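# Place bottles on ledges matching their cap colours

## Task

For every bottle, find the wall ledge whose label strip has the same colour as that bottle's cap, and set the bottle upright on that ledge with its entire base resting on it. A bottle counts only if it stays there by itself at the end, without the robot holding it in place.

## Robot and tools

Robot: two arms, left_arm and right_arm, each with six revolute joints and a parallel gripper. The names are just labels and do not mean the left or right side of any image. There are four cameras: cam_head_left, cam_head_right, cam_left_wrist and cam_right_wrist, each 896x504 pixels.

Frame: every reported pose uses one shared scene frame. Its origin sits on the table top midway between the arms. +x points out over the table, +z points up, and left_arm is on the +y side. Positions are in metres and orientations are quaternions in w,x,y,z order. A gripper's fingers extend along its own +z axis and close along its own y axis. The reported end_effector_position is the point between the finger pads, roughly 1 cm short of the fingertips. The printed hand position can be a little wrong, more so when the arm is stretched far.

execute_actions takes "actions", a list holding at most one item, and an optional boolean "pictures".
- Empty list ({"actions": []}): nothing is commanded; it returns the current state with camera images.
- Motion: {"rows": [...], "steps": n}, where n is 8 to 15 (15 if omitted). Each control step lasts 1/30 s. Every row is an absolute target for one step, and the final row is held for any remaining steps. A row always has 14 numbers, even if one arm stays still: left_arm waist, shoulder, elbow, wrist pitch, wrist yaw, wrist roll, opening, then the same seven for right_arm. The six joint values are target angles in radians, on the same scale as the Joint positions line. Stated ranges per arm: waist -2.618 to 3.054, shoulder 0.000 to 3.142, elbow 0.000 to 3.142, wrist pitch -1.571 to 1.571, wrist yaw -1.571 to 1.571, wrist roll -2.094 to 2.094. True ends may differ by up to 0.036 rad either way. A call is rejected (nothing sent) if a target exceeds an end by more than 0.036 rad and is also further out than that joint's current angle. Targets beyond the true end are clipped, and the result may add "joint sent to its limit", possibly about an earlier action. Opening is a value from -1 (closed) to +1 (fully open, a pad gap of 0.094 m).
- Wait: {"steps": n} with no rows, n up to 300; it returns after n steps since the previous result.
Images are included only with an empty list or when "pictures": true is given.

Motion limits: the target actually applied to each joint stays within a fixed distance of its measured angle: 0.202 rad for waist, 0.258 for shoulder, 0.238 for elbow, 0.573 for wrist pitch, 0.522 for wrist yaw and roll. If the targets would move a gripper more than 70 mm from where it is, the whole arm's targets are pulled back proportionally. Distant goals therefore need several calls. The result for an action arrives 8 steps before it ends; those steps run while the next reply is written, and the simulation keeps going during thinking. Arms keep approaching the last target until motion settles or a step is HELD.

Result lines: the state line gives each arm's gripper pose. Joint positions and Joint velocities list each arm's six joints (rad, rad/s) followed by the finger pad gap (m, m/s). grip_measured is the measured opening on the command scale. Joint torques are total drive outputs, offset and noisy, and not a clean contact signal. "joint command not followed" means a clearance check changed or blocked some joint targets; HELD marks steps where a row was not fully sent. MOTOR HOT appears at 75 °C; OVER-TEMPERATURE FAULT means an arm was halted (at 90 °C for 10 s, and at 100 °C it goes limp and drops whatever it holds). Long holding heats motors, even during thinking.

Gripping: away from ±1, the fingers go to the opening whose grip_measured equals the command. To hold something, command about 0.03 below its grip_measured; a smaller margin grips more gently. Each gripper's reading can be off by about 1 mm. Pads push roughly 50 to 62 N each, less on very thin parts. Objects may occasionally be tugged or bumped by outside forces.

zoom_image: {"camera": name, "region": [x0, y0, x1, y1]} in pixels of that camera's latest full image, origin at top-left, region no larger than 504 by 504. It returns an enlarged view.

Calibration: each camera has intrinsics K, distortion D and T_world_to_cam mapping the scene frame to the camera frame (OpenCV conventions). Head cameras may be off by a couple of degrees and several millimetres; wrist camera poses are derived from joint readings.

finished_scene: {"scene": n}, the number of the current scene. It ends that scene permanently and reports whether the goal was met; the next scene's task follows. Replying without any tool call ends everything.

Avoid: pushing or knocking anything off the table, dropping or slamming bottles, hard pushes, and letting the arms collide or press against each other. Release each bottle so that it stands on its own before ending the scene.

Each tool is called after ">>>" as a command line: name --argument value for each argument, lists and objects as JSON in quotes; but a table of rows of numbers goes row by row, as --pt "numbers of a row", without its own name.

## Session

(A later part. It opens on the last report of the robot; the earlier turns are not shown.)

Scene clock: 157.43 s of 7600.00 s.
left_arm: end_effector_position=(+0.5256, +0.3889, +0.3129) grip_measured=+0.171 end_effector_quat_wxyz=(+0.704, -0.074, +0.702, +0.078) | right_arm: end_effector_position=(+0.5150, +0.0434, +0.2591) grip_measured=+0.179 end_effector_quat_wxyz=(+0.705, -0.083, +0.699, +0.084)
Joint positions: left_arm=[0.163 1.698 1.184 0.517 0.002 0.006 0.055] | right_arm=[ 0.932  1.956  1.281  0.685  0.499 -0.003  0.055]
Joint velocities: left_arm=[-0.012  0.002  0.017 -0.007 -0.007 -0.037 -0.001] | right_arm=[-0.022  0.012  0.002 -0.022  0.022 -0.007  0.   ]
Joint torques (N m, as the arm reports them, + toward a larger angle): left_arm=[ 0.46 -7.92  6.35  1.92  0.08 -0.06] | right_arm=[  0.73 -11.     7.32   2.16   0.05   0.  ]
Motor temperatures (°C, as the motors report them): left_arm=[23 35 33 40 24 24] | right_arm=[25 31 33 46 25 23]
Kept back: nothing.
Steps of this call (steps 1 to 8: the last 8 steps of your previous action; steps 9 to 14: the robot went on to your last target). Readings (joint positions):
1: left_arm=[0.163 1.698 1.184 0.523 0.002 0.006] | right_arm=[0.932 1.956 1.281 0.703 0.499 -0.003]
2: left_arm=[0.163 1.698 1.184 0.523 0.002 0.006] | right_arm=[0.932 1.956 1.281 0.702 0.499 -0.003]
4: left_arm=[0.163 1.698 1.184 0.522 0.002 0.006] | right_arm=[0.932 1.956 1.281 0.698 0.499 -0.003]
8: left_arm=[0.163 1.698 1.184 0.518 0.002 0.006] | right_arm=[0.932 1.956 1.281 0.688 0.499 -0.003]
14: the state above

>>> execute_actions --actions '[{"rows":[[0.170,1.6829,1.187,0.550,0.008,0,0.13,0.940,1.957,1.2786,0.710,0.505,0,0.14],[0.170,1.6829,1.187,0.545,0.008,0,0.13,0.940,1.957,1.2786,0.708,0.505,0,0.14],[0.170,1.6829,1.187,0.540,0.008,0,0.13,0.940,1.957,1.2786,0.706,0.505,0,0.14],[0.170,1.6829,1.187,0.535,0.008,0,0.13,0.940,1.957,1.2786,0.704,0.505,0,0.14],[0.170,1.6829,1.187,0.531,0.008,0,0.13,0.940,1.957,1.2786,0.702,0.505,0,0.14],[0.170,1.6829,1.187,0.528,0.008,0,0.14,0.940,1.957,1.2786,0.700,0.505,0,0.14],[0.170,1.6829,1.187,0.526,0.008,0,0.155,0.940,1.957,1.2786,0.698,0.505,0,0.14],[0.170,1.6829,1.187,0.525,0.008,0,0.17,0.940,1.957,1.2786,0.696,0.505,0,0.14],[0.170,1.6829,1.187,0.525,0.008,0,0.19,0.940,1.957,1.2786,0.694,0.505,0,0.14],[0.170,1.6829,1.187,0.525,0.008,0,0.22,0.940,1.957,1.2786,0.692,0.505,0,0.14],[0.170,1.6829,1.187,0.525,0.008,0,0.27,0.940,1.957,1.2786,0.690,0.505,0,0.14],[0.170,1.6829,1.187,0.525,0.008,0,0.34,0.940,1.957,1.2786,0.690,0.505,0,0.14],[0.170,1.6829,1.187,0.525,0.008,0,0.43,0.940,1.957,1.2786,0.690,0.505,0,0.14],[0.170,1.6829,1.187,0.525,0.008,0,0.54,0.940,1.957,1.2786,0.690,0.505,0,0.14],[0.170,1.6829,1.187,0.525,0.008,0,0.65,0.940,1.957,1.2786,0.690,0.505,0,0.14]],"steps":15}]'

>>> execute_actions --actions '[{"steps":13}]' --pictures true

Scene clock: 158.33 s of 7600.00 s.
left_arm: end_effector_position=(+0.5256, +0.3889, +0.3125) grip_measured=+0.171 end_effector_quat_wxyz=(+0.703, -0.074, +0.703, +0.078) | right_arm: end_effector_position=(+0.5150, +0.0434, +0.2588) grip_measured=+0.179 end_effector_quat_wxyz=(+0.705, -0.083, +0.700, +0.084)
Joint positions: left_arm=[0.163 1.698 1.184 0.515 0.002 0.006 0.055] | right_arm=[ 0.932  1.956  1.281  0.684  0.499 -0.003  0.055]
Joint velocities: left_arm=[ 0.017 -0.007  0.017  0.051  0.007 -0.11  -0.   ] | right_arm=[ 0.007 -0.007  0.012 -0.022  0.022 -0.022 -0.001]
Joint torques (N m, as the arm reports them, + toward a larger angle): left_arm=[ 0.46 -7.87  6.34  1.66  0.08 -0.06] | right_arm=[  0.72 -10.99   7.34   2.04   0.06  -0.01]
Motor temperatures (°C, as the motors report them): left_arm=[23 35 33 40 24 24] | right_arm=[25 31 33 45 25 23]
Steps of this call (steps 1 to 20: the robot went on to your last target; steps 21 to 27: the first 7 steps of this action). Readings (joint positions):
21: left_arm=[0.163 1.698 1.184 0.517 0.002 0.006] | right_arm=[0.932 1.956 1.281 0.685 0.499 -0.003]
22: left_arm=[0.163 1.698 1.184 0.517 0.002 0.006] | right_arm=[0.932 1.956 1.281 0.685 0.499 -0.003]
24: left_arm=[0.163 1.698 1.184 0.516 0.002 0.006] | right_arm=[0.932 1.956 1.281 0.685 0.499 -0.003]
27: the state above

Scene clock: 158.77 s of 7600.00 s.
left_arm: end_effector_position=(+0.5256, +0.3889, +0.3124) grip_measured=+0.648 end_effector_quat_wxyz=(+0.703, -0.074, +0.703, +0.078) | right_arm: end_effector_position=(+0.5150, +0.0434, +0.2586) grip_measured=+0.179 end_effector_quat_wxyz=(+0.705, -0.083, +0.700, +0.084)
Joint positions: left_arm=[0.163 1.698 1.184 0.515 0.002 0.006 0.077] | right_arm=[ 0.932  1.956  1.281  0.683  0.499 -0.003  0.055]
Joint velocities: left_arm=[-0.017 -0.012 -0.012  0.037 -0.022 -0.007  0.001] | right_arm=[-0.007 -0.002 -0.012  0.051 -0.037  0.051  0.   ]
Joint torques (N m, as the arm reports them, + toward a larger angle): left_arm=[ 0.45 -7.83  6.39  1.7   0.08 -0.06] | right_arm=[  0.73 -10.95   7.34   1.95   0.06   0.  ]
Motor temperatures (°C, as the motors report them): left_arm=[23 35 33 40 24 24] | right_arm=[25 31 33 45 25 23]
Kept back: nothing.
Steps of this call (steps 1 to 8: the last 8 steps of your previous action; steps 9 to 13: the robot went on to your last target). Readings (joint positions):
1: left_arm=[0.163 1.698 1.184 0.515 0.002 0.006] | right_arm=[0.932 1.956 1.281 0.684 0.499 -0.003]
2: left_arm=[0.163 1.698 1.184 0.515 0.002 0.006] | right_arm=[0.932 1.956 1.281 0.684 0.499 -0.003]
4: left_arm=[0.163 1.698 1.184 0.515 0.002 0.006] | right_arm=[0.932 1.956 1.281 0.683 0.499 -0.003]
8: left_arm=[0.163 1.698 1.184 0.515 0.002 0.006] | right_arm=[0.932 1.956 1.281 0.683 0.499 -0.003]
13: the state above
camera_calibration (this result's frames):
cam_left_wrist: T_world_to_cam=[[0.208213, -0.96347, 0.168441, 0.209773], [-0.535403, -0.256395, -0.804739, 0.653407], [0.81853, 0.0773736, -0.569229, -0.19756], [0, 0, 0, 1]] pos_world=[0.467867, 0.384926, 0.378031]
cam_right_wrist: T_world_to_cam=[[0.24039, -0.967644, -0.0766635, -0.0656364], [-0.621199, -0.0926727, -0.778154, 0.560297], [0.745872, 0.234684, -0.623377, -0.112809], [0, 0, 0, 1]] pos_world=[0.447976, 0.0148861, 0.360643]

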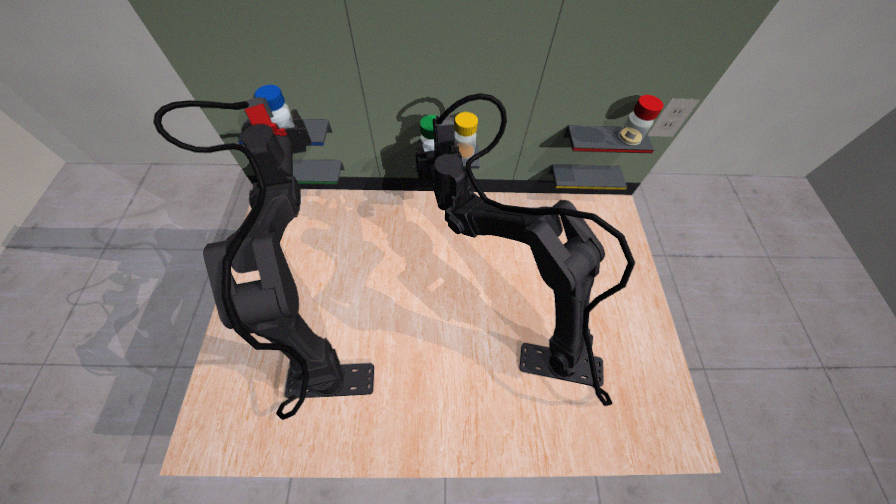

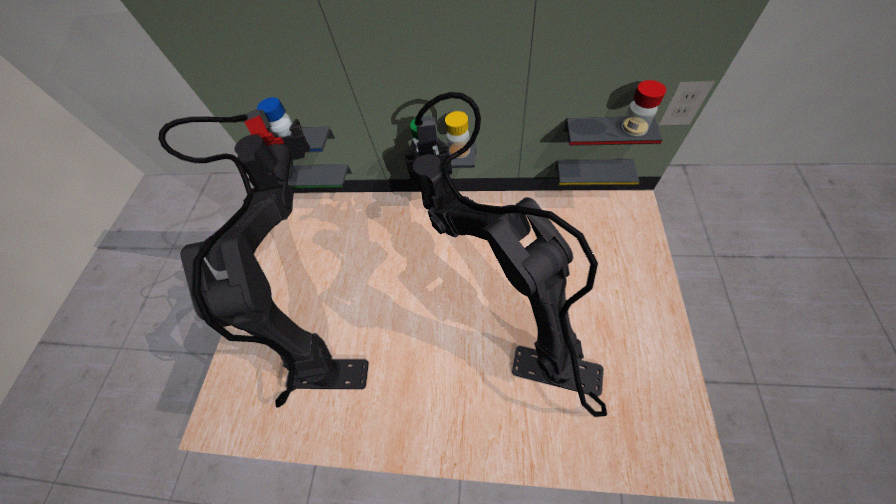

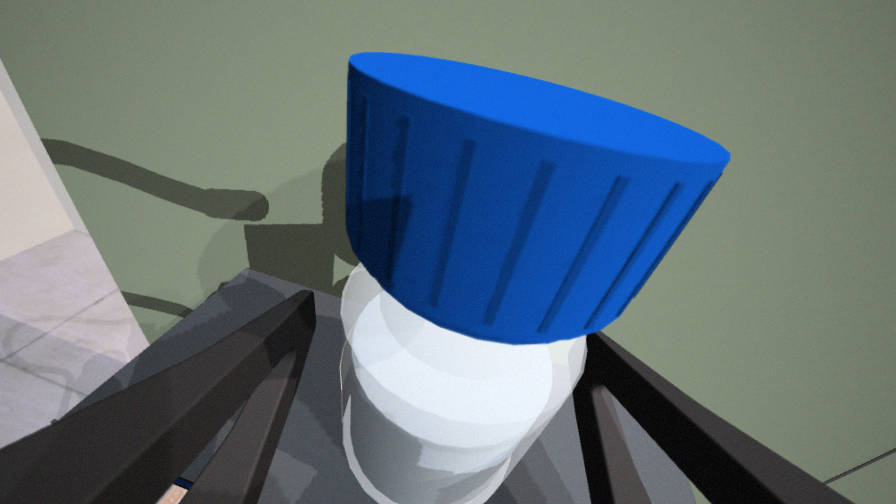

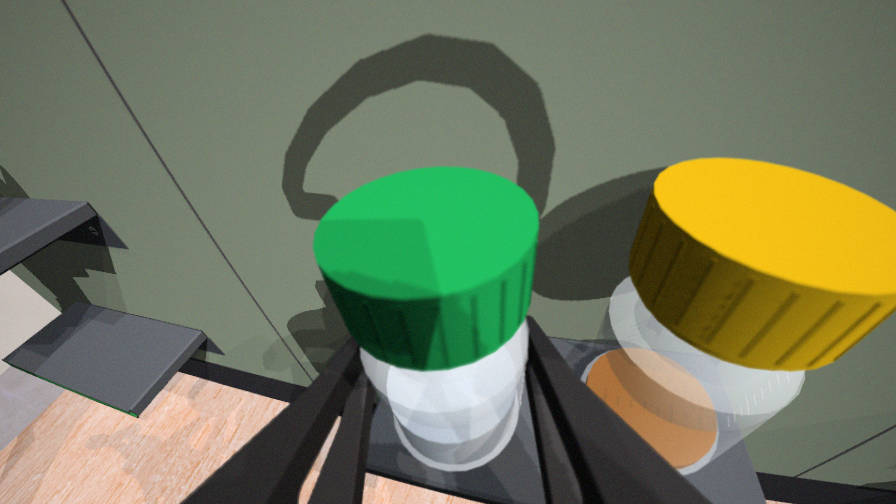

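>>> execute_actions --actions '[{"rows":[[0.170,1.6685,1.1826,0.522,0.008,0,0.65,0.940,1.957,1.2786,0.690,0.505,0,0.15],[0.170,1.6539,1.1736,0.522,0.008,0,0.65,0.940,1.957,1.2786,0.690,0.505,0,0.165],[0.170,1.6423,1.1620,0.522,0.008,0,0.65,0.940,1.957,1.2786,0.690,0.505,0,0.18],[0.170,1.6340,1.1509,0.522,0.008,0,0.65,0.940,1.957,1.2786,0.690,0.505,0,0.20],[0.170,1.6249,1.1394,0.522,0.008,0,0.65,0.940,1.957,1.2786,0.690,0.505,0,0.23],[0.170,1.6125,1.1259,0.522,0.008,0,0.65,0.940,1.950,1.2786,0.690,0.505,0,0.27],[0.170,1.5948,1.1103,0.522,0.008,0,0.65,0.940,1.942,1.2786,0.690,0.505,0,0.32],[0.170,1.5753,1.0932,0.522,0.008,0,0.65,0.940,1.934,1.2786,0.690,0.505,0,0.38],[0.170,1.5543,1.0747,0.522,0.008,0,0.65,0.941,1.926,1.2786,0.690,0.5064,0,0.45],[0.170,1.5321,1.0552,0.522,0.008,0,0.65,0.942,1.919,1.277,0.690,0.5074,0,0.52],[0.170,1.5091,1.0350,0.522,0.008,0,0.65,0.9440,1.9151,1.2739,0.6914,0.5092,0,0.58],[0.170,1.4857,1.0144,0.522,0.008,0,0.65,0.9455,1.9124,1.2668,0.6928,0.5115,0,0.62],[0.170,1.4622,0.9938,0.522,0.008,0,0.65,0.9472,1.9079,1.2575,0.6942,0.5146,0,0.62],[0.170,1.4392,0.9736,0.522,0.008,0,0.65,0.9490,1.9018,1.2504,0.6956,0.5181,0,0.62],[0.170,1.4170,0.9541,0.522,0.008,0,0.65,0.9511,1.8962,1.2413,0.6970,0.5222,0,0.62]],"steps":15}]'

>>> execute_actions --actions '[{"rows":[[0.170,1.3960,0.9356,0.522,0.008,0,0.65,0.9541,1.8885,1.2306,0.6984,0.5267,0,0.62],[0.170,1.3765,0.9185,0.522,0.008,0,0.65,0.9582,1.8786,1.2184,0.6998,0.5316,0,0.62],[0.170,1.3588,0.9029,0.5227,0.008,0,0.65,0.9627,1.8671,1.2049,0.7012,0.5367,0,0.62],[0.170,1.3434,0.8894,0.5249,0.008,0,0.65,0.9676,1.8547,1.1903,0.7026,0.5420,0,0.62],[0.1691,1.3306,0.8774,0.5286,0.008,0,0.65,0.9727,1.8416,1.1749,0.7040,0.5474,0,0.62],[0.1664,1.3211,0.8668,0.5336,0.008,0,0.65,0.9780,1.8281,1.1590,0.7054,0.5528,0,0.62],[0.1620,1.3149,0.8576,0.5400,0.008,0,0.65,0.9834,1.8143,1.1428,0.7068,0.5581,0,0.62],[0.1558,1.3172,0.8501,0.5476,0.008,0,0.65,0.9888,1.8004,1.1265,0.7082,0.5632,0,0.62],[0.1480,1.3252,0.8443,0.5564,0.008,0,0.65,0.9941,1.7869,1.1106,0.7096,0.5681,0,0.62],[0.1387,1.3351,0.8389,0.5663,0.008,0,0.65,0.9992,1.7738,1.0952,0.7110,0.5726,0,0.62],[0.1279,1.3455,0.8328,0.5772,0.008,0,0.65,1.0041,1.7614,1.0806,0.7124,0.5760,0,0.62],[0.1157,1.3563,0.8258,0.5890,0.008,0,0.65,1.0086,1.7499,1.0671,0.7138,0.5745,0,0.62],[0.1024,1.3655,0.8182,0.6015,0.008,0,0.65,1.0119,1.7389,1.0542,0.7152,0.5704,0,0.62],[0.0880,1.3731,0.8100,0.6146,0.008,0,0.65,1.0089,1.7279,1.0413,0.7166,0.5642,0,0.62],[0.0727,1.3778,0.8013,0.6281,0.008,0,0.65,1.0020,1.7172,1.0286,0.7180,0.5573,0,0.62]],"steps":15}]'

>>> execute_actions --actions '[{"rows":[[0.0567,1.3829,0.7921,0.6420,0.008,0,0.65,0.9927,1.7075,1.0166,0.7194,0.5516,0,0.62],[0.0401,1.3881,0.7827,0.6560,0.008,0,0.65,0.9835,1.6983,1.0052,0.7208,0.5443,0,0.62],[0.0232,1.3934,0.7730,0.6700,0.008,0,0.65,0.9762,1.6894,0.9948,0.7222,0.5358,0,0.62],[0.006,1.3988,0.7632,0.6839,0.008,0,0.65,0.9671,1.6815,0.9853,0.7236,0.5267,0,0.62],[-0.0112,1.4042,0.7534,0.6974,0.008,0,0.65,0.9566,1.6742,0.9761,0.7250,0.5170,0,0.62],[-0.0281,1.4095,0.7437,0.7105,0.008,0,0.68,0.9453,1.6662,0.9661,0.7264,0.5070,0,0.62],[-0.0447,1.4147,0.7343,0.7230,0.008,0,0.71,0.9333,1.6574,0.9556,0.7278,0.4969,0,0.62],[-0.0607,1.4198,0.7251,0.7348,0.008,0,0.74,0.9209,1.6487,0.9448,0.7292,0.4867,0,0.62],[-0.0760,1.4246,0.7164,0.7457,0.008,0,0.77,0.9084,1.6398,0.9337,0.7306,0.4767,0,0.62],[-0.0904,1.4291,0.7082,0.7556,0.008,0,0.80,0.8958,1.6304,0.9226,0.7320,0.4670,0,0.62],[-0.1037,1.4333,0.7006,0.7644,0.008,0,0.83,0.8834,1.6217,0.9118,0.7334,0.4579,0,0.62],[-0.1159,1.4371,0.6936,0.7720,0.008,0,0.86,0.8714,1.6134,0.9013,0.7348,0.4494,0,0.62],[-0.1267,1.4405,0.6875,0.7784,0.008,0,0.89,0.8601,1.6050,0.8913,0.7362,0.4417,0,0.62],[-0.1360,1.4434,0.6821,0.7834,0.008,0,0.92,0.8496,1.5971,0.8821,0.7376,0.4350,0,0.62],[-0.1438,1.4459,0.6777,0.7871,0.008,0,0.95,0.8401,1.5901,0.8737,0.7390,0.4293,0,0.62]],"steps":15}]'

>>> execute_actions --actions '[{"rows":[[-0.1500,1.4478,0.6742,0.7893,0.008,0,0.95,0.8318,1.5839,0.8664,0.7404,0.4248,0,0.62],[-0.1544,1.4492,0.6716,0.79,0.008,0,0.95,0.8248,1.5787,0.8603,0.7418,0.4216,0,0.62],[-0.1571,1.4500,0.6701,0.79,0.008,0,0.95,0.8192,1.5746,0.8554,0.7432,0.4196,0,0.62],[-0.158,1.4503,0.6696,0.79,0.008,0,0.95,0.8152,1.5715,0.8518,0.7446,0.4189,0,0.62],[-0.158,1.4503,0.6696,0.79,0.008,0,0.95,0.8127,1.5697,0.8496,0.746,0.4189,0,0.62],[-0.158,1.4503,0.6696,0.79,0.008,0,0.95,0.8119,1.5691,0.8489,0.746,0.4189,0,0.62]],"steps":8}]'

>>> execute_actions --actions '[{"steps":16}]' --pictures true

Scene clock: 166.23 s of 7600.00 s.
left_arm: end_effector_position=(+0.5150, +0.3865, +0.3145) grip_measured=+0.648 end_effector_quat_wxyz=(+0.704, -0.074, +0.702, +0.078) | right_arm: end_effector_position=(+0.5150, +0.0434, +0.2589) grip_measured=+0.297 end_effector_quat_wxyz=(+0.705, -0.082, +0.699, +0.084)
Joint positions: left_arm=[0.163 1.656 1.144 0.515 0.002 0.006 0.077] | right_arm=[ 0.932  1.956  1.281  0.684  0.499 -0.002  0.061]
Joint velocities: left_arm=[-0.002 -0.413 -0.369 -0.022 -0.037  0.037 -0.001] | right_arm=[ 0.002  0.007  0.002 -0.022 -0.051 -0.022  0.043]
Joint torques (N m, as the arm reports them, + toward a larger angle): left_arm=[ 0.46 -9.29  5.47  1.63  0.08 -0.06] | right_arm=[  0.74 -12.16   7.25   1.89   0.04   0.  ]
Motor temperatures (°C, as the motors report them): left_arm=[23 34 32 39 24 24] | right_arm=[25 32 32 44 25 23]
Steps of this call (steps 1 to 15: the robot went on to your last target; steps 16 to 90: nothing new was sent; then 4.23 s passed at rest; steps 91 to 97: the first 7 steps of this action). Readings (joint positions):
91: left_arm=[0.163 1.698 1.184 0.515 0.002 0.006] | right_arm=[0.932 1.956 1.281 0.683 0.499 -0.003]
92: left_arm=[0.163 1.698 1.184 0.515 0.002 0.006] | right_arm=[0.932 1.956 1.281 0.683 0.499 -0.003]
94: left_arm=[0.163 1.690 1.176 0.515 0.002 0.006] | right_arm=[0.932 1.956 1.281 0.683 0.499 -0.002]
97: the state above

Scene clock: 166.73 s of 7600.00 s.
left_arm: end_effector_position=(+0.4400, +0.3699, +0.3330) grip_measured=+0.648 end_effector_quat_wxyz=(+0.721, -0.072, +0.685, +0.080) | right_arm: end_effector_position=(+0.4901, +0.0353, +0.2686) grip_measured=+0.618 end_effector_quat_wxyz=(+0.708, -0.079, +0.697, +0.085)
Joint positions: left_arm=[0.163 1.354 0.889 0.517 0.002 0.006 0.077] | right_arm=[ 0.961  1.864  1.186  0.696  0.533 -0.002  0.076]
Joint velocities: left_arm=[ 0.007 -0.295 -0.315  0.081 -0.022  0.051 -0.001] | right_arm=[ 0.144 -0.349 -0.481  0.007  0.051  0.022 -0.002]
Joint torques (N m, as the arm reports them, + toward a larger angle): left_arm=[-0.07 -5.39  5.31  1.7   0.08 -0.06] | right_arm=[  0.99 -12.18   6.14   1.91   0.05  -0.01]
Motor temperatures (°C, as the motors report them): left_arm=[23 34 32 39 24 24] | right_arm=[25 32 32 44 25 23]
Steps of this call (steps 1 to 8: the last 8 steps of your previous action; steps 9 to 15: the first 7 steps of this action). Readings (joint positions):
9: left_arm=[0.163 1.462 0.979 0.515 0.002 0.006] | right_arm=[0.935 1.930 1.264 0.689 0.509 -0.002]
10: left_arm=[0.163 1.439 0.961 0.515 0.002 0.006] | right_arm=[0.937 1.920 1.255 0.690 0.512 -0.002]
12: left_arm=[0.163 1.398 0.928 0.515 0.002 0.006] | right_arm=[0.945 1.900 1.231 0.693 0.520 -0.002]
15: the state above

Scene clock: 167.23 s of 7600.00 s.
left_arm: end_effector_position=(+0.4488, +0.2917, +0.2851) grip_measured=+0.695 end_effector_quat_wxyz=(+0.712, -0.013, +0.702, +0.017) | right_arm: end_effector_position=(+0.4539, +0.0080, +0.2695) grip_measured=+0.618 end_effector_quat_wxyz=(+0.705, -0.085, +0.699, +0.088)
Joint positions: left_arm=[-0.01   1.396  0.762  0.647  0.003  0.006  0.08 ] | right_arm=[ 0.97   1.697  0.991  0.717  0.529 -0.002  0.076]
Joint velocities: left_arm=[-0.476  0.159 -0.286  0.315  0.022 -0.022  0.026] | right_arm=[-0.305 -0.227 -0.281  0.007 -0.227 -0.051 -0.001]
Joint torques (N m, as the arm reports them, + toward a larger angle): left_arm=[-0.48 -3.55  5.22  1.78  0.11 -0.02] | right_arm=[ -1.52 -10.37   5.85   1.93   0.    -0.01]
Motor temperatures (°C, as the motors report them): left_arm=[23 34 32 39 24 24] | right_arm=[25 32 32 44 25 23]
Steps of this call (steps 1 to 8: the last 8 steps of your previous action; steps 9 to 15: the first 7 steps of this action). Readings (joint positions):
9: left_arm=[0.092 1.359 0.822 0.579 0.002 0.006] | right_arm=[1.001 1.750 1.055 0.707 0.556 -0.002]
10: left_arm=[0.076 1.365 0.813 0.590 0.002 0.006] | right_arm=[1.000 1.740 1.042 0.709 0.555 -0.002]
12: left_arm=[0.042 1.378 0.793 0.613 0.003 0.006] | right_arm=[0.994 1.721 1.020 0.712 0.548 -0.002]
15: the state above

Scene clock: 167.50 s of 7600.00 s.
left_arm: end_effector_position=(+0.4467, +0.2394, +0.2583) grip_measured=+0.934 end_effector_quat_wxyz=(+0.704, +0.028, +0.709, -0.024) | right_arm: end_effector_position=(+0.4645, -0.0392, +0.2649) grip_measured=+0.618 end_effector_quat_wxyz=(+0.704, -0.072, +0.703, +0.070)
Joint positions: left_arm=[-0.124  1.432  0.697  0.727  0.004  0.006  0.091] | right_arm=[ 0.865  1.63   0.905  0.726  0.468 -0.002  0.076]
Joint velocities: left_arm=[-0.276  0.09  -0.168  0.183 -0.066 -0.007  0.027] | right_arm=[-0.32  -0.242 -0.286 -0.022 -0.242  0.066  0.   ]
Joint torques (N m, as the arm reports them, + toward a larger angle): left_arm=[-0.29 -3.61  5.22  1.84  0.08 -0.06] | right_arm=[-0.42 -9.81  5.97  1.96 -0.07 -0.01]
Motor temperatures (°C, as the motors report them): left_arm=[23 34 32 39 24 24] | right_arm=[25 32 32 44 25 23]
Kept back: the last 8 steps of this action.
Steps of this call (steps 1 to 8: the last 8 steps of your previous action). Readings (joint positions):
1: left_arm=[-0.027 1.402 0.752 0.659 0.003 0.006] | right_arm=[0.958 1.689 0.980 0.718 0.522 -0.002]
2: left_arm=[-0.043 1.407 0.743 0.670 0.003 0.006] | right_arm=[0.945 1.681 0.970 0.720 0.514 -0.002]
4: left_arm=[-0.075 1.417 0.725 0.692 0.004 0.006] | right_arm=[0.917 1.664 0.947 0.721 0.498 -0.002]
8: the state above

Scene clock: 168.03 s of 7600.00 s.
left_arm: end_effector_position=(+0.4449, +0.2265, +0.2563) grip_measured=+0.948 end_effector_quat_wxyz=(+0.708, +0.038, +0.704, -0.034) | right_arm: end_effector_position=(+0.4656, -0.0572, +0.2669) grip_measured=+0.618 end_effector_quat_wxyz=(+0.707, -0.069, +0.700, +0.071)
Joint positions: left_arm=[-0.153  1.441  0.681  0.765  0.004  0.006  0.092] | right_arm=[ 0.821  1.595  0.867  0.739  0.427 -0.002  0.076]
Joint velocities: left_arm=[-0.002  0.012 -0.007  0.007 -0.022  0.022  0.   ] | right_arm=[-0.002 -0.017 -0.012  0.007 -0.007  0.037  0.   ]
Joint torques (N m, as the arm reports them, + toward a larger angle): left_arm=[-0.39 -3.54  4.98  1.82  0.05 -0.06] | right_arm=[-0.68 -9.42  5.8   1.97 -0.08 -0.01]
Motor temperatures (°C, as the motors report them): left_arm=[23 34 32 39 24 24] | right_arm=[25 32 32 44 25 23]
Kept back: nothing.
Steps of this call (steps 1 to 8: the last 8 steps of your previous action; steps 9 to 16: the robot went on to your last target). Readings (joint positions):
1: left_arm=[-0.133 1.435 0.692 0.733 0.004 0.006] | right_arm=[0.855 1.623 0.897 0.727 0.461 -0.002]
2: left_arm=[-0.140 1.437 0.688 0.739 0.004 0.006] | right_arm=[0.846 1.616 0.889 0.728 0.456 -0.002]
4: left_arm=[-0.150 1.440 0.683 0.746 0.004 0.006] | right_arm=[0.831 1.604 0.876 0.731 0.446 -0.002]
8: left_arm=[-0.153 1.441 0.681 0.756 0.004 0.006] | right_arm=[0.821 1.595 0.867 0.736 0.436 -0.002]
16: the state above
camera_calibration (this result's frames):
cam_left_wrist: T_world_to_cam=[[-0.103575, -0.980261, 0.168407, 0.222122], [-0.585313, -0.0768245, -0.80716, 0.505589], [0.804165, -0.182173, -0.565802, -0.0865113], [0, 0, 0, 1]] pos_world=[0.388503, 0.240819, 0.321736]
cam_right_wrist: T_world_to_cam=[[0.202406, -0.976208, -0.0777817, -0.13304], [-0.62222, -0.0668637, -0.779982, 0.529146], [0.756223, 0.20627, -0.62095, -0.0542908], [0, 0, 0, 1]] pos_world=[0.397229, -0.0832953, 0.368664]

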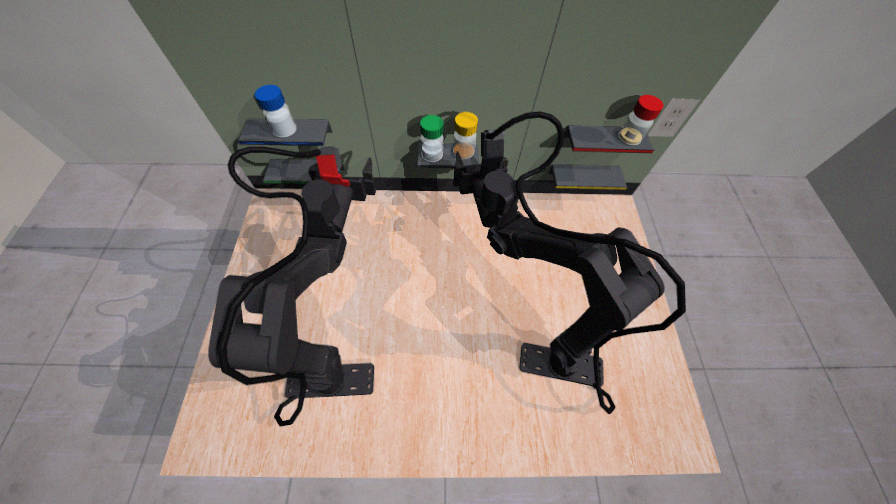

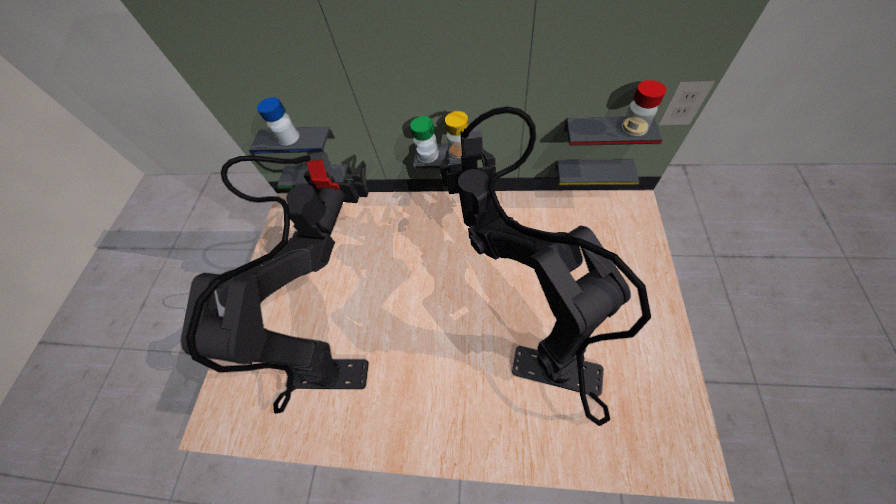

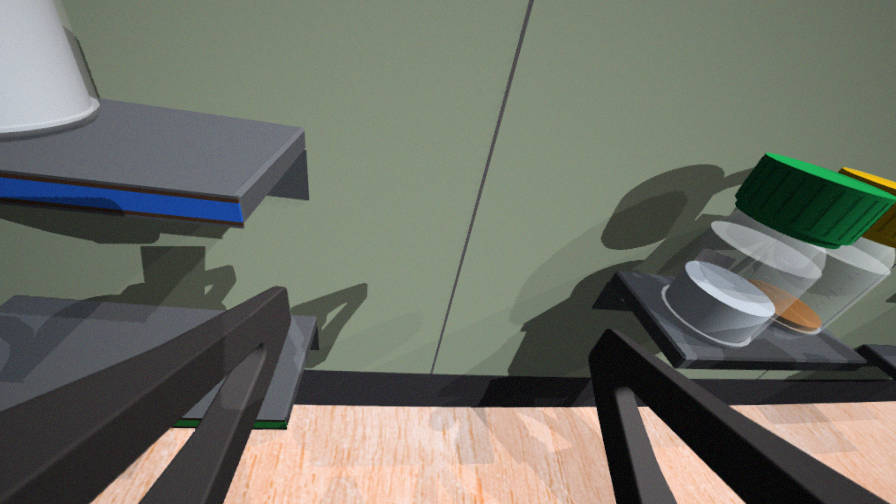

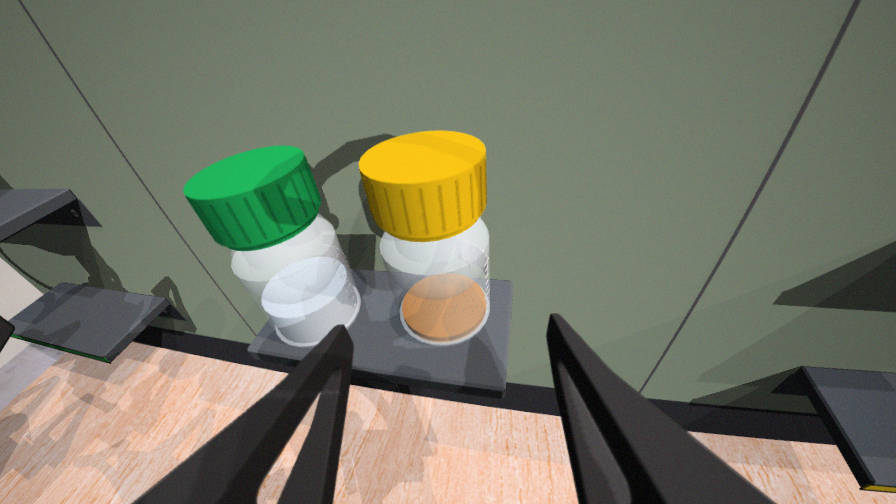

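>>> execute_actions --actions '[]'

Scene clock: 169.43 s of 7600.00 s.
left_arm: end_effector_position=(+0.4449, +0.2265, +0.2566) grip_measured=+0.948 end_effector_quat_wxyz=(+0.708, +0.038, +0.704, -0.034) | right_arm: end_effector_position=(+0.4655, -0.0570, +0.2670) grip_measured=+0.618 end_effector_quat_wxyz=(+0.707, -0.069, +0.700, +0.071)
Joint positions: left_arm=[-0.153  1.441  0.681  0.766  0.004  0.006  0.092] | right_arm=[ 0.821  1.595  0.867  0.739  0.425 -0.002  0.076]
Joint velocities: left_arm=[ 0.027  0.002 -0.032  0.007  0.007 -0.051 -0.   ] | right_arm=[ 0.007  0.007  0.017 -0.022  0.037 -0.066 -0.   ]
Joint torques (N m, as the arm reports them, + toward a larger angle): left_arm=[-0.38 -3.55  4.98  1.8   0.06 -0.06] | right_arm=[-0.7  -9.39  5.78  1.98 -0.07  0.  ]
Motor temperatures (°C, as the motors report them): left_arm=[23 33 32 39 24 24] | right_arm=[25 32 32 44 25 23]
Kept back: nothing.
Steps of this call (steps 1 to 15: the robot went on to your last target; steps 16 to 42: nothing new was sent). Readings (joint positions):
1: left_arm=[-0.153 1.441 0.681 0.765 0.004 0.006] | right_arm=[0.821 1.595 0.867 0.739 0.427 -0.002]
2: left_arm=[-0.153 1.441 0.681 0.765 0.004 0.006] | right_arm=[0.821 1.595 0.867 0.739 0.427 -0.002]
4: left_arm=[-0.153 1.441 0.681 0.766 0.004 0.006] | right_arm=[0.821 1.595 0.867 0.739 0.426 -0.002]
8: left_arm=[-0.153 1.441 0.681 0.766 0.004 0.006] | right_arm=[0.821 1.595 0.867 0.739 0.426 -0.002]
42: the state above
All arms were judged still, so your last target was given up. Only a new action makes them travel on or press farther. Fingers that are still opening or closing keep moving.
camera_calibration (this result's frames):
cam_left_wrist: T_world_to_cam=[[-0.103767, -0.980242, 0.168398, 0.222157], [-0.584393, -0.0769141, -0.807818, 0.505597], [0.804809, -0.182235, -0.564865, -0.0868618], [0, 0, 0, 1]] pos_world=[0.388427, 0.240826, 0.321954]
cam_right_wrist: T_world_to_cam=[[0.20392, -0.975882, -0.0779212, -0.133411], [-0.621869, -0.0676495, -0.780194, 0.529048], [0.756106, 0.207554, -0.620665, -0.0541969], [0, 0, 0, 1]] pos_world=[0.397182, -0.0831548, 0.368727]

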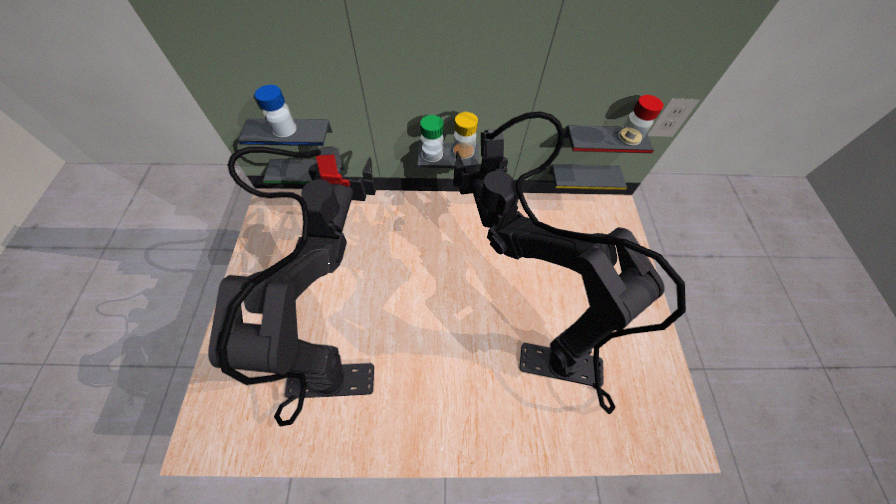

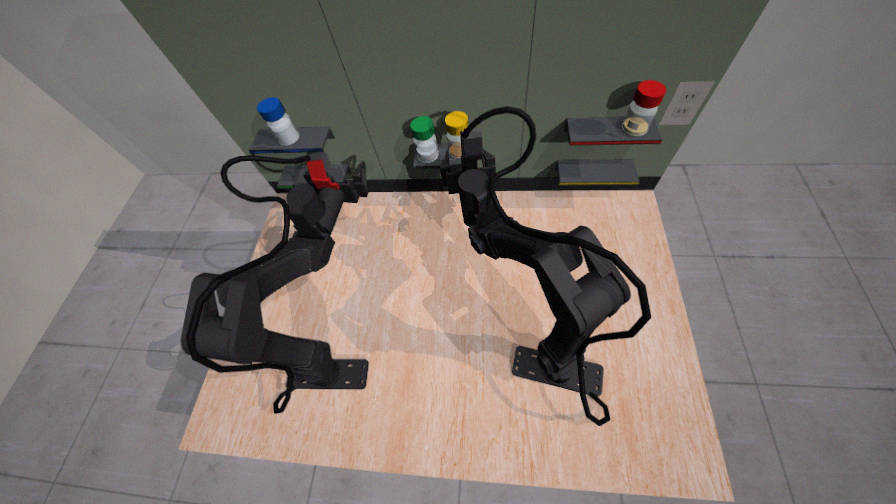

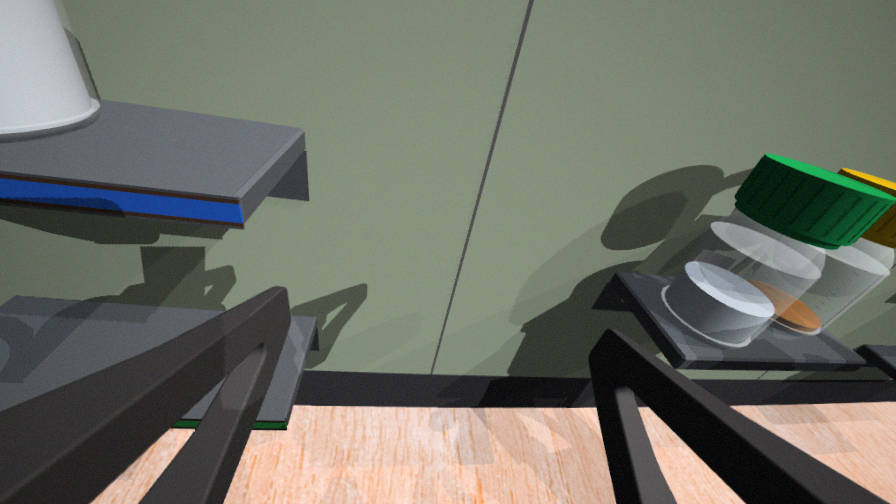

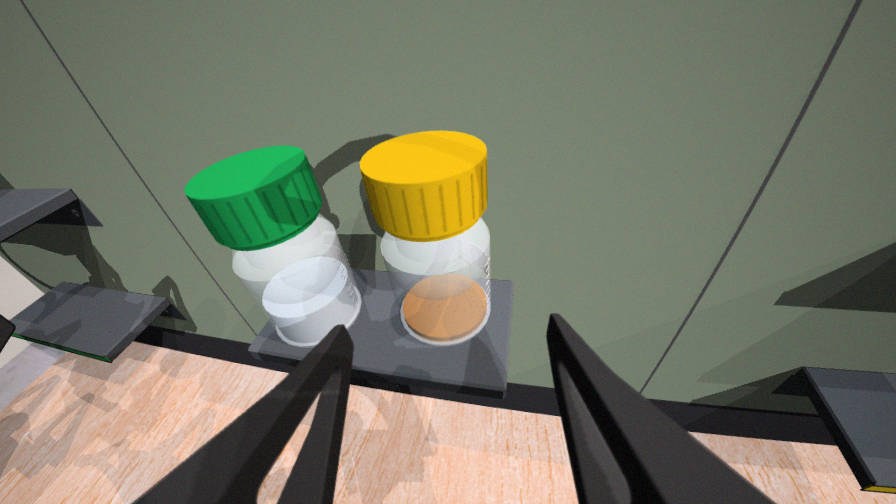

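>>> execute_actions --actions '[{"rows": [[-0.1587,1.4503,0.6696,0.79,0.008,0,0.95,0.8117,1.578,0.861,0.7459,0.4175,0,0.62],[-0.1607,1.4503,0.6696,0.79,0.008,0,0.95,0.8113,1.588,0.874,0.7456,0.416,0,0.62],[-0.1641,1.4503,0.6696,0.79,0.008,0,0.95,0.8105,1.598,0.888,0.7452,0.414,0,0.62],[-0.1688,1.4503,0.6696,0.79,0.008,0,0.95,0.8094,1.608,0.902,0.7445,0.4113,0,0.62],[-0.1748,1.4503,0.6696,0.79,0.008,0,0.95,0.808,1.6158,0.9131,0.7437,0.4092,0,0.62],[-0.1819,1.4503,0.6696,0.79,0.008,0,0.95,0.8064,1.6225,0.92,0.7428,0.4068,0,0.62],[-0.1901,1.4503,0.6696,0.79,0.008,0,0.95,0.8045,1.6303,0.9279,0.7416,0.4042,0,0.62],[-0.1994,1.4503,0.6696,0.79,0.008,0,0.95,0.8023,1.639,0.9369,0.7404,0.4014,0,0.62],[-0.2095,1.4503,0.6696,0.79,0.008,0,0.95,0.8,1.6486,0.9467,0.739,0.3986,0,0.62],[-0.2205,1.4503,0.6696,0.79,0.008,0,0.95,0.7974,1.659,0.9573,0.7375,0.3956,0,0.62],[-0.2322,1.4503,0.6696,0.79,0.008,0,0.95,0.7947,1.67,0.9685,0.7359,0.3925,0,0.62],[-0.2444,1.4503,0.6696,0.79,0.008,0,0.95,0.7919,1.6815,0.9803,0.7343,0.3895,0,0.62],[-0.257,1.4503,0.6696,0.79,0.008,0,0.95,0.789,1.6935,0.9924,0.7325,0.3864,0,0.62],[-0.2699,1.4503,0.6696,0.79,0.008,0,0.95,0.786,1.7057,1.0049,0.7308,0.3833,0,0.62],[-0.283,1.4503,0.6696,0.79,0.008,0,0.95,0.783,1.718,1.0175,0.729,0.3803,0,0.62]], "steps": 15}]'

>>> execute_actions --actions '[{"rows": [[-0.2961,1.4503,0.6696,0.79,0.008,0,0.95,0.7799,1.7303,1.0301,0.7272,0.3775,0,0.62],[-0.309,1.4503,0.6696,0.79,0.008,0,0.95,0.7769,1.7425,1.0426,0.7255,0.3747,0,0.62],[-0.3216,1.4503,0.6696,0.79,0.008,0,0.95,0.774,1.7545,1.0547,0.7237,0.3721,0,0.62],[-0.3339,1.4503,0.6696,0.79,0.008,0,0.95,0.7712,1.766,1.0665,0.7221,0.3697,0,0.62],[-0.3455,1.4503,0.6696,0.79,0.008,0,0.95,0.7685,1.777,1.0778,0.7205,0.3676,0,0.62],[-0.3565,1.4503,0.6696,0.79,0.008,0,0.95,0.7659,1.7874,1.0883,0.719,0.3656,0,0.62],[-0.3667,1.4503,0.6696,0.79,0.008,0,0.95,0.7636,1.797,1.0981,0.7176,0.3639,0,0.62],[-0.3759,1.4503,0.6696,0.79,0.008,0,0.95,0.7614,1.8057,1.1071,0.7164,0.3625,0,0.62],[-0.3841,1.4503,0.6696,0.79,0.008,0,0.95,0.7595,1.8135,1.115,0.7152,0.3614,0,0.62],[-0.3913,1.4503,0.6696,0.79,0.008,0,0.95,0.7579,1.8202,1.1219,0.7143,0.3606,0,0.62],[-0.3972,1.4503,0.6696,0.79,0.008,0,0.95,0.7565,1.8258,1.1276,0.7135,0.3602,0,0.62],[-0.4019,1.4503,0.6696,0.79,0.008,0,0.95,0.7554,1.8302,1.1321,0.7128,0.36,0,0.62],[-0.4053,1.4503,0.6696,0.79,0.008,0,0.95,0.7546,1.8334,1.1354,0.7124,0.36,0,0.62],[-0.4073,1.4503,0.6696,0.79,0.008,0,0.95,0.7542,1.8354,1.1373,0.7121,0.36,0,0.62],[-0.408,1.4503,0.6696,0.79,0.008,0,0.95,0.754,1.836,1.138,0.712,0.36,0,0.62]], "steps": 15}]'

>>> execute_actions --actions '[{"steps": 14}]' --pictures true

Scene clock: 173.20 s of 7600.00 s.
left_arm: end_effector_position=(+0.4442, +0.2200, +0.2566) grip_measured=+0.948 end_effector_quat_wxyz=(+0.708, +0.043, +0.704, -0.039) | right_arm: end_effector_position=(+0.4681, -0.0540, +0.2692) grip_measured=+0.618 end_effector_quat_wxyz=(+0.708, -0.070, +0.698, +0.074)
Joint positions: left_arm=[-0.167  1.441  0.681  0.766  0.004  0.006  0.092] | right_arm=[ 0.82   1.605  0.883  0.739  0.419 -0.002  0.076]
Joint velocities: left_arm=[-0.203 -0.012 -0.012 -0.022  0.007 -0.007 -0.001] | right_arm=[-0.012  0.178  0.261 -0.007 -0.081 -0.037 -0.001]
Joint torques (N m, as the arm reports them, + toward a larger angle): left_arm=[-0.86 -3.54  4.99  1.8   0.05 -0.07] | right_arm=[-1.25 -6.5  10.06  1.92 -0.06 -0.02]
Motor temperatures (°C, as the motors report them): left_arm=[23 32 32 39 24 24] | right_arm=[25 32 32 44 25 23]
Steps of this call (steps 1 to 90: nothing new was sent; then 0.53 s passed at rest; steps 91 to 97: the first 7 steps of this action). Readings (joint positions):
91: left_arm=[-0.153 1.441 0.681 0.766 0.004 0.006] | right_arm=[0.821 1.595 0.867 0.739 0.425 -0.002]
92: left_arm=[-0.153 1.441 0.681 0.766 0.004 0.006] | right_arm=[0.821 1.595 0.867 0.739 0.425 -0.002]
94: left_arm=[-0.154 1.441 0.681 0.766 0.004 0.006] | right_arm=[0.821 1.595 0.867 0.739 0.423 -0.002]
97: the state above

Scene clock: 173.70 s of 7600.00 s.
left_arm: end_effector_position=(+0.4285, +0.1421, +0.2566) grip_measured=+0.948 end_effector_quat_wxyz=(+0.702, +0.105, +0.697, -0.101) | right_arm: end_effector_position=(+0.5121, -0.0412, +0.2646) grip_measured=+0.618 end_effector_quat_wxyz=(+0.708, -0.070, +0.699, +0.073)
Joint positions: left_arm=[-0.343  1.441  0.681  0.766  0.005  0.006  0.092] | right_arm=[ 0.78   1.77   1.051  0.734  0.38  -0.002  0.076]
Joint velocities: left_arm=[-0.315 -0.012 -0.007  0.037 -0.037  0.007 -0.   ] | right_arm=[-0.085  0.32   0.315 -0.095 -0.022 -0.007 -0.001]
Joint torques (N m, as the arm reports them, + toward a larger angle): left_arm=[-0.44 -3.54  4.97  1.8   0.04 -0.04] | right_arm=[-0.92 -8.6  10.1   1.77 -0.07 -0.01]
Motor temperatures (°C, as the motors report them): left_arm=[23 32 32 39 24 24] | right_arm=[25 32 32 44 25 23]
Steps of this call (steps 1 to 8: the last 8 steps of your previous action; steps 9 to 15: the first 7 steps of this action). Readings (joint positions):
9: left_arm=[-0.267 1.441 0.681 0.766 0.004 0.006] | right_arm=[0.797 1.698 0.980 0.739 0.396 -0.002]
10: left_arm=[-0.280 1.441 0.681 0.766 0.004 0.006] | right_arm=[0.794 1.711 0.992 0.739 0.393 -0.002]
12: left_arm=[-0.306 1.441 0.681 0.766 0.004 0.006] | right_arm=[0.788 1.736 1.017 0.738 0.388 -0.002]
15: the state above

Scene clock: 174.17 s of 7600.00 s.
left_arm: end_effector_position=(+0.4201, +0.1166, +0.2566) grip_measured=+0.948 end_effector_quat_wxyz=(+0.699, +0.125, +0.694, -0.122) | right_arm: end_effector_position=(+0.5273, -0.0380, +0.2581) grip_measured=+0.618 end_effector_quat_wxyz=(+0.705, -0.072, +0.703, +0.071)
Joint positions: left_arm=[-0.402  1.441  0.681  0.766  0.005  0.006  0.092] | right_arm=[ 0.765  1.827  1.107  0.723  0.367 -0.002  0.076]
Joint velocities: left_arm=[-0.022  0.002 -0.002 -0.007  0.051 -0.066 -0.001] | right_arm=[ 0.007 -0.012  0.022 -0.081 -0.022  0.007 -0.001]
Joint torques (N m, as the arm reports them, + toward a larger angle): left_arm=[-0.45 -3.54  4.98  1.8   0.06 -0.06] | right_arm=[-0.91 -9.15 10.31  1.8  -0.07 -0.01]
Motor temperatures (°C, as the motors report them): left_arm=[23 32 32 39 24 24] | right_arm=[25 32 32 44 25 23]
Kept back: nothing.
Steps of this call (steps 1 to 8: the last 8 steps of your previous action; steps 9 to 14: the robot went on to your last target). Readings (joint positions):
1: left_arm=[-0.353 1.441 0.681 0.766 0.005 0.006] | right_arm=[0.777 1.780 1.061 0.733 0.378 -0.002]
2: left_arm=[-0.363 1.441 0.681 0.766 0.005 0.006] | right_arm=[0.775 1.790 1.070 0.732 0.376 -0.002]
4: left_arm=[-0.380 1.441 0.681 0.766 0.005 0.006] | right_arm=[0.771 1.806 1.086 0.730 0.372 -0.002]
8: left_arm=[-0.400 1.441 0.681 0.766 0.005 0.006] | right_arm=[0.766 1.825 1.104 0.725 0.369 -0.002]
14: the state above
camera_calibration (this result's frames):
cam_left_wrist: T_world_to_cam=[[-0.342581, -0.924273, 0.168396, 0.205621], [-0.58529, 0.0697584, -0.807818, 0.465964], [0.734897, -0.375303, -0.564866, -0.0351135], [0, 0, 0, 1]] pos_world=[0.368971, 0.144367, 0.321954]
cam_right_wrist: T_world_to_cam=[[0.206014, -0.975719, -0.0743622, -0.130242], [-0.626898, -0.0732495, -0.77565, 0.563098], [0.75137, 0.206413, -0.626767, -0.106352], [0, 0, 0, 1]] pos_world=[0.459747, -0.0638807, 0.360424]

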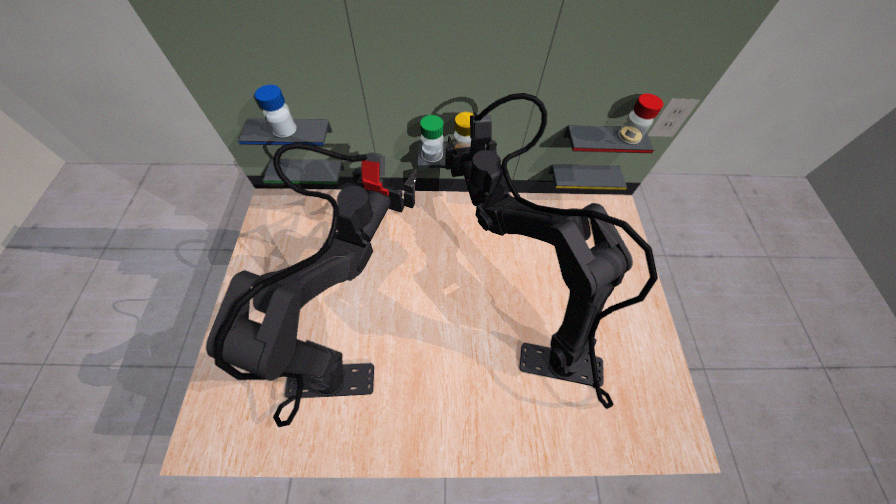

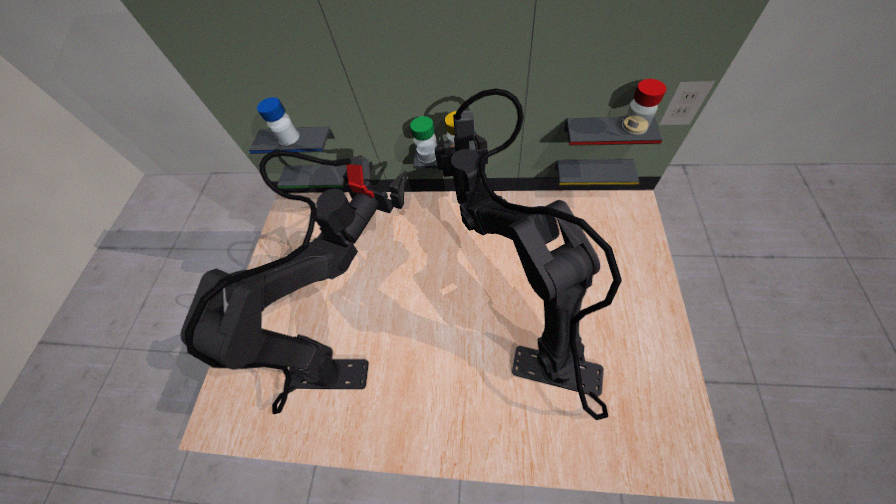

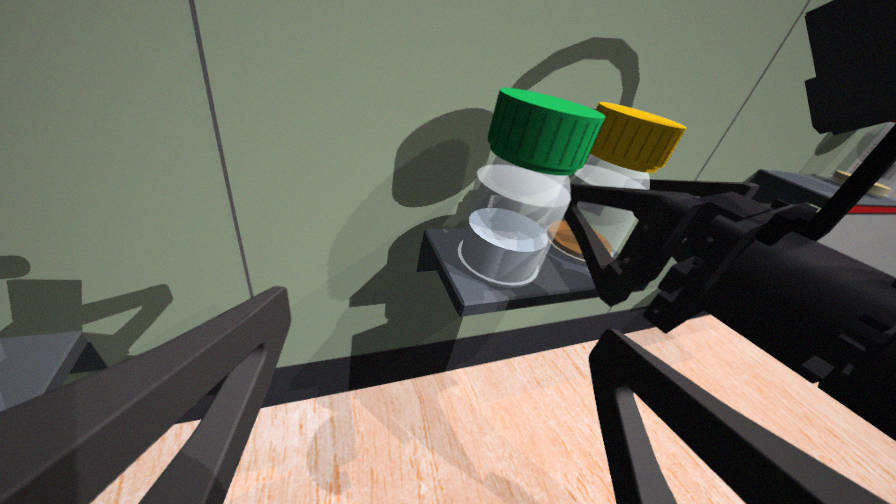

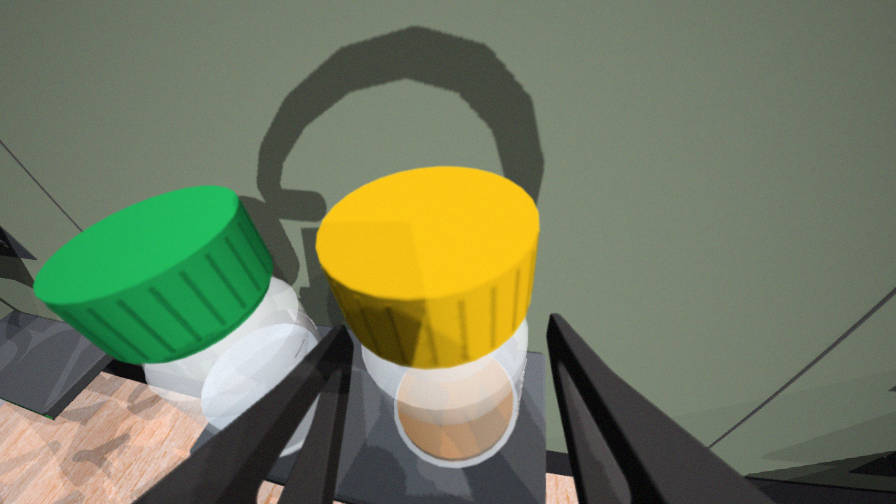

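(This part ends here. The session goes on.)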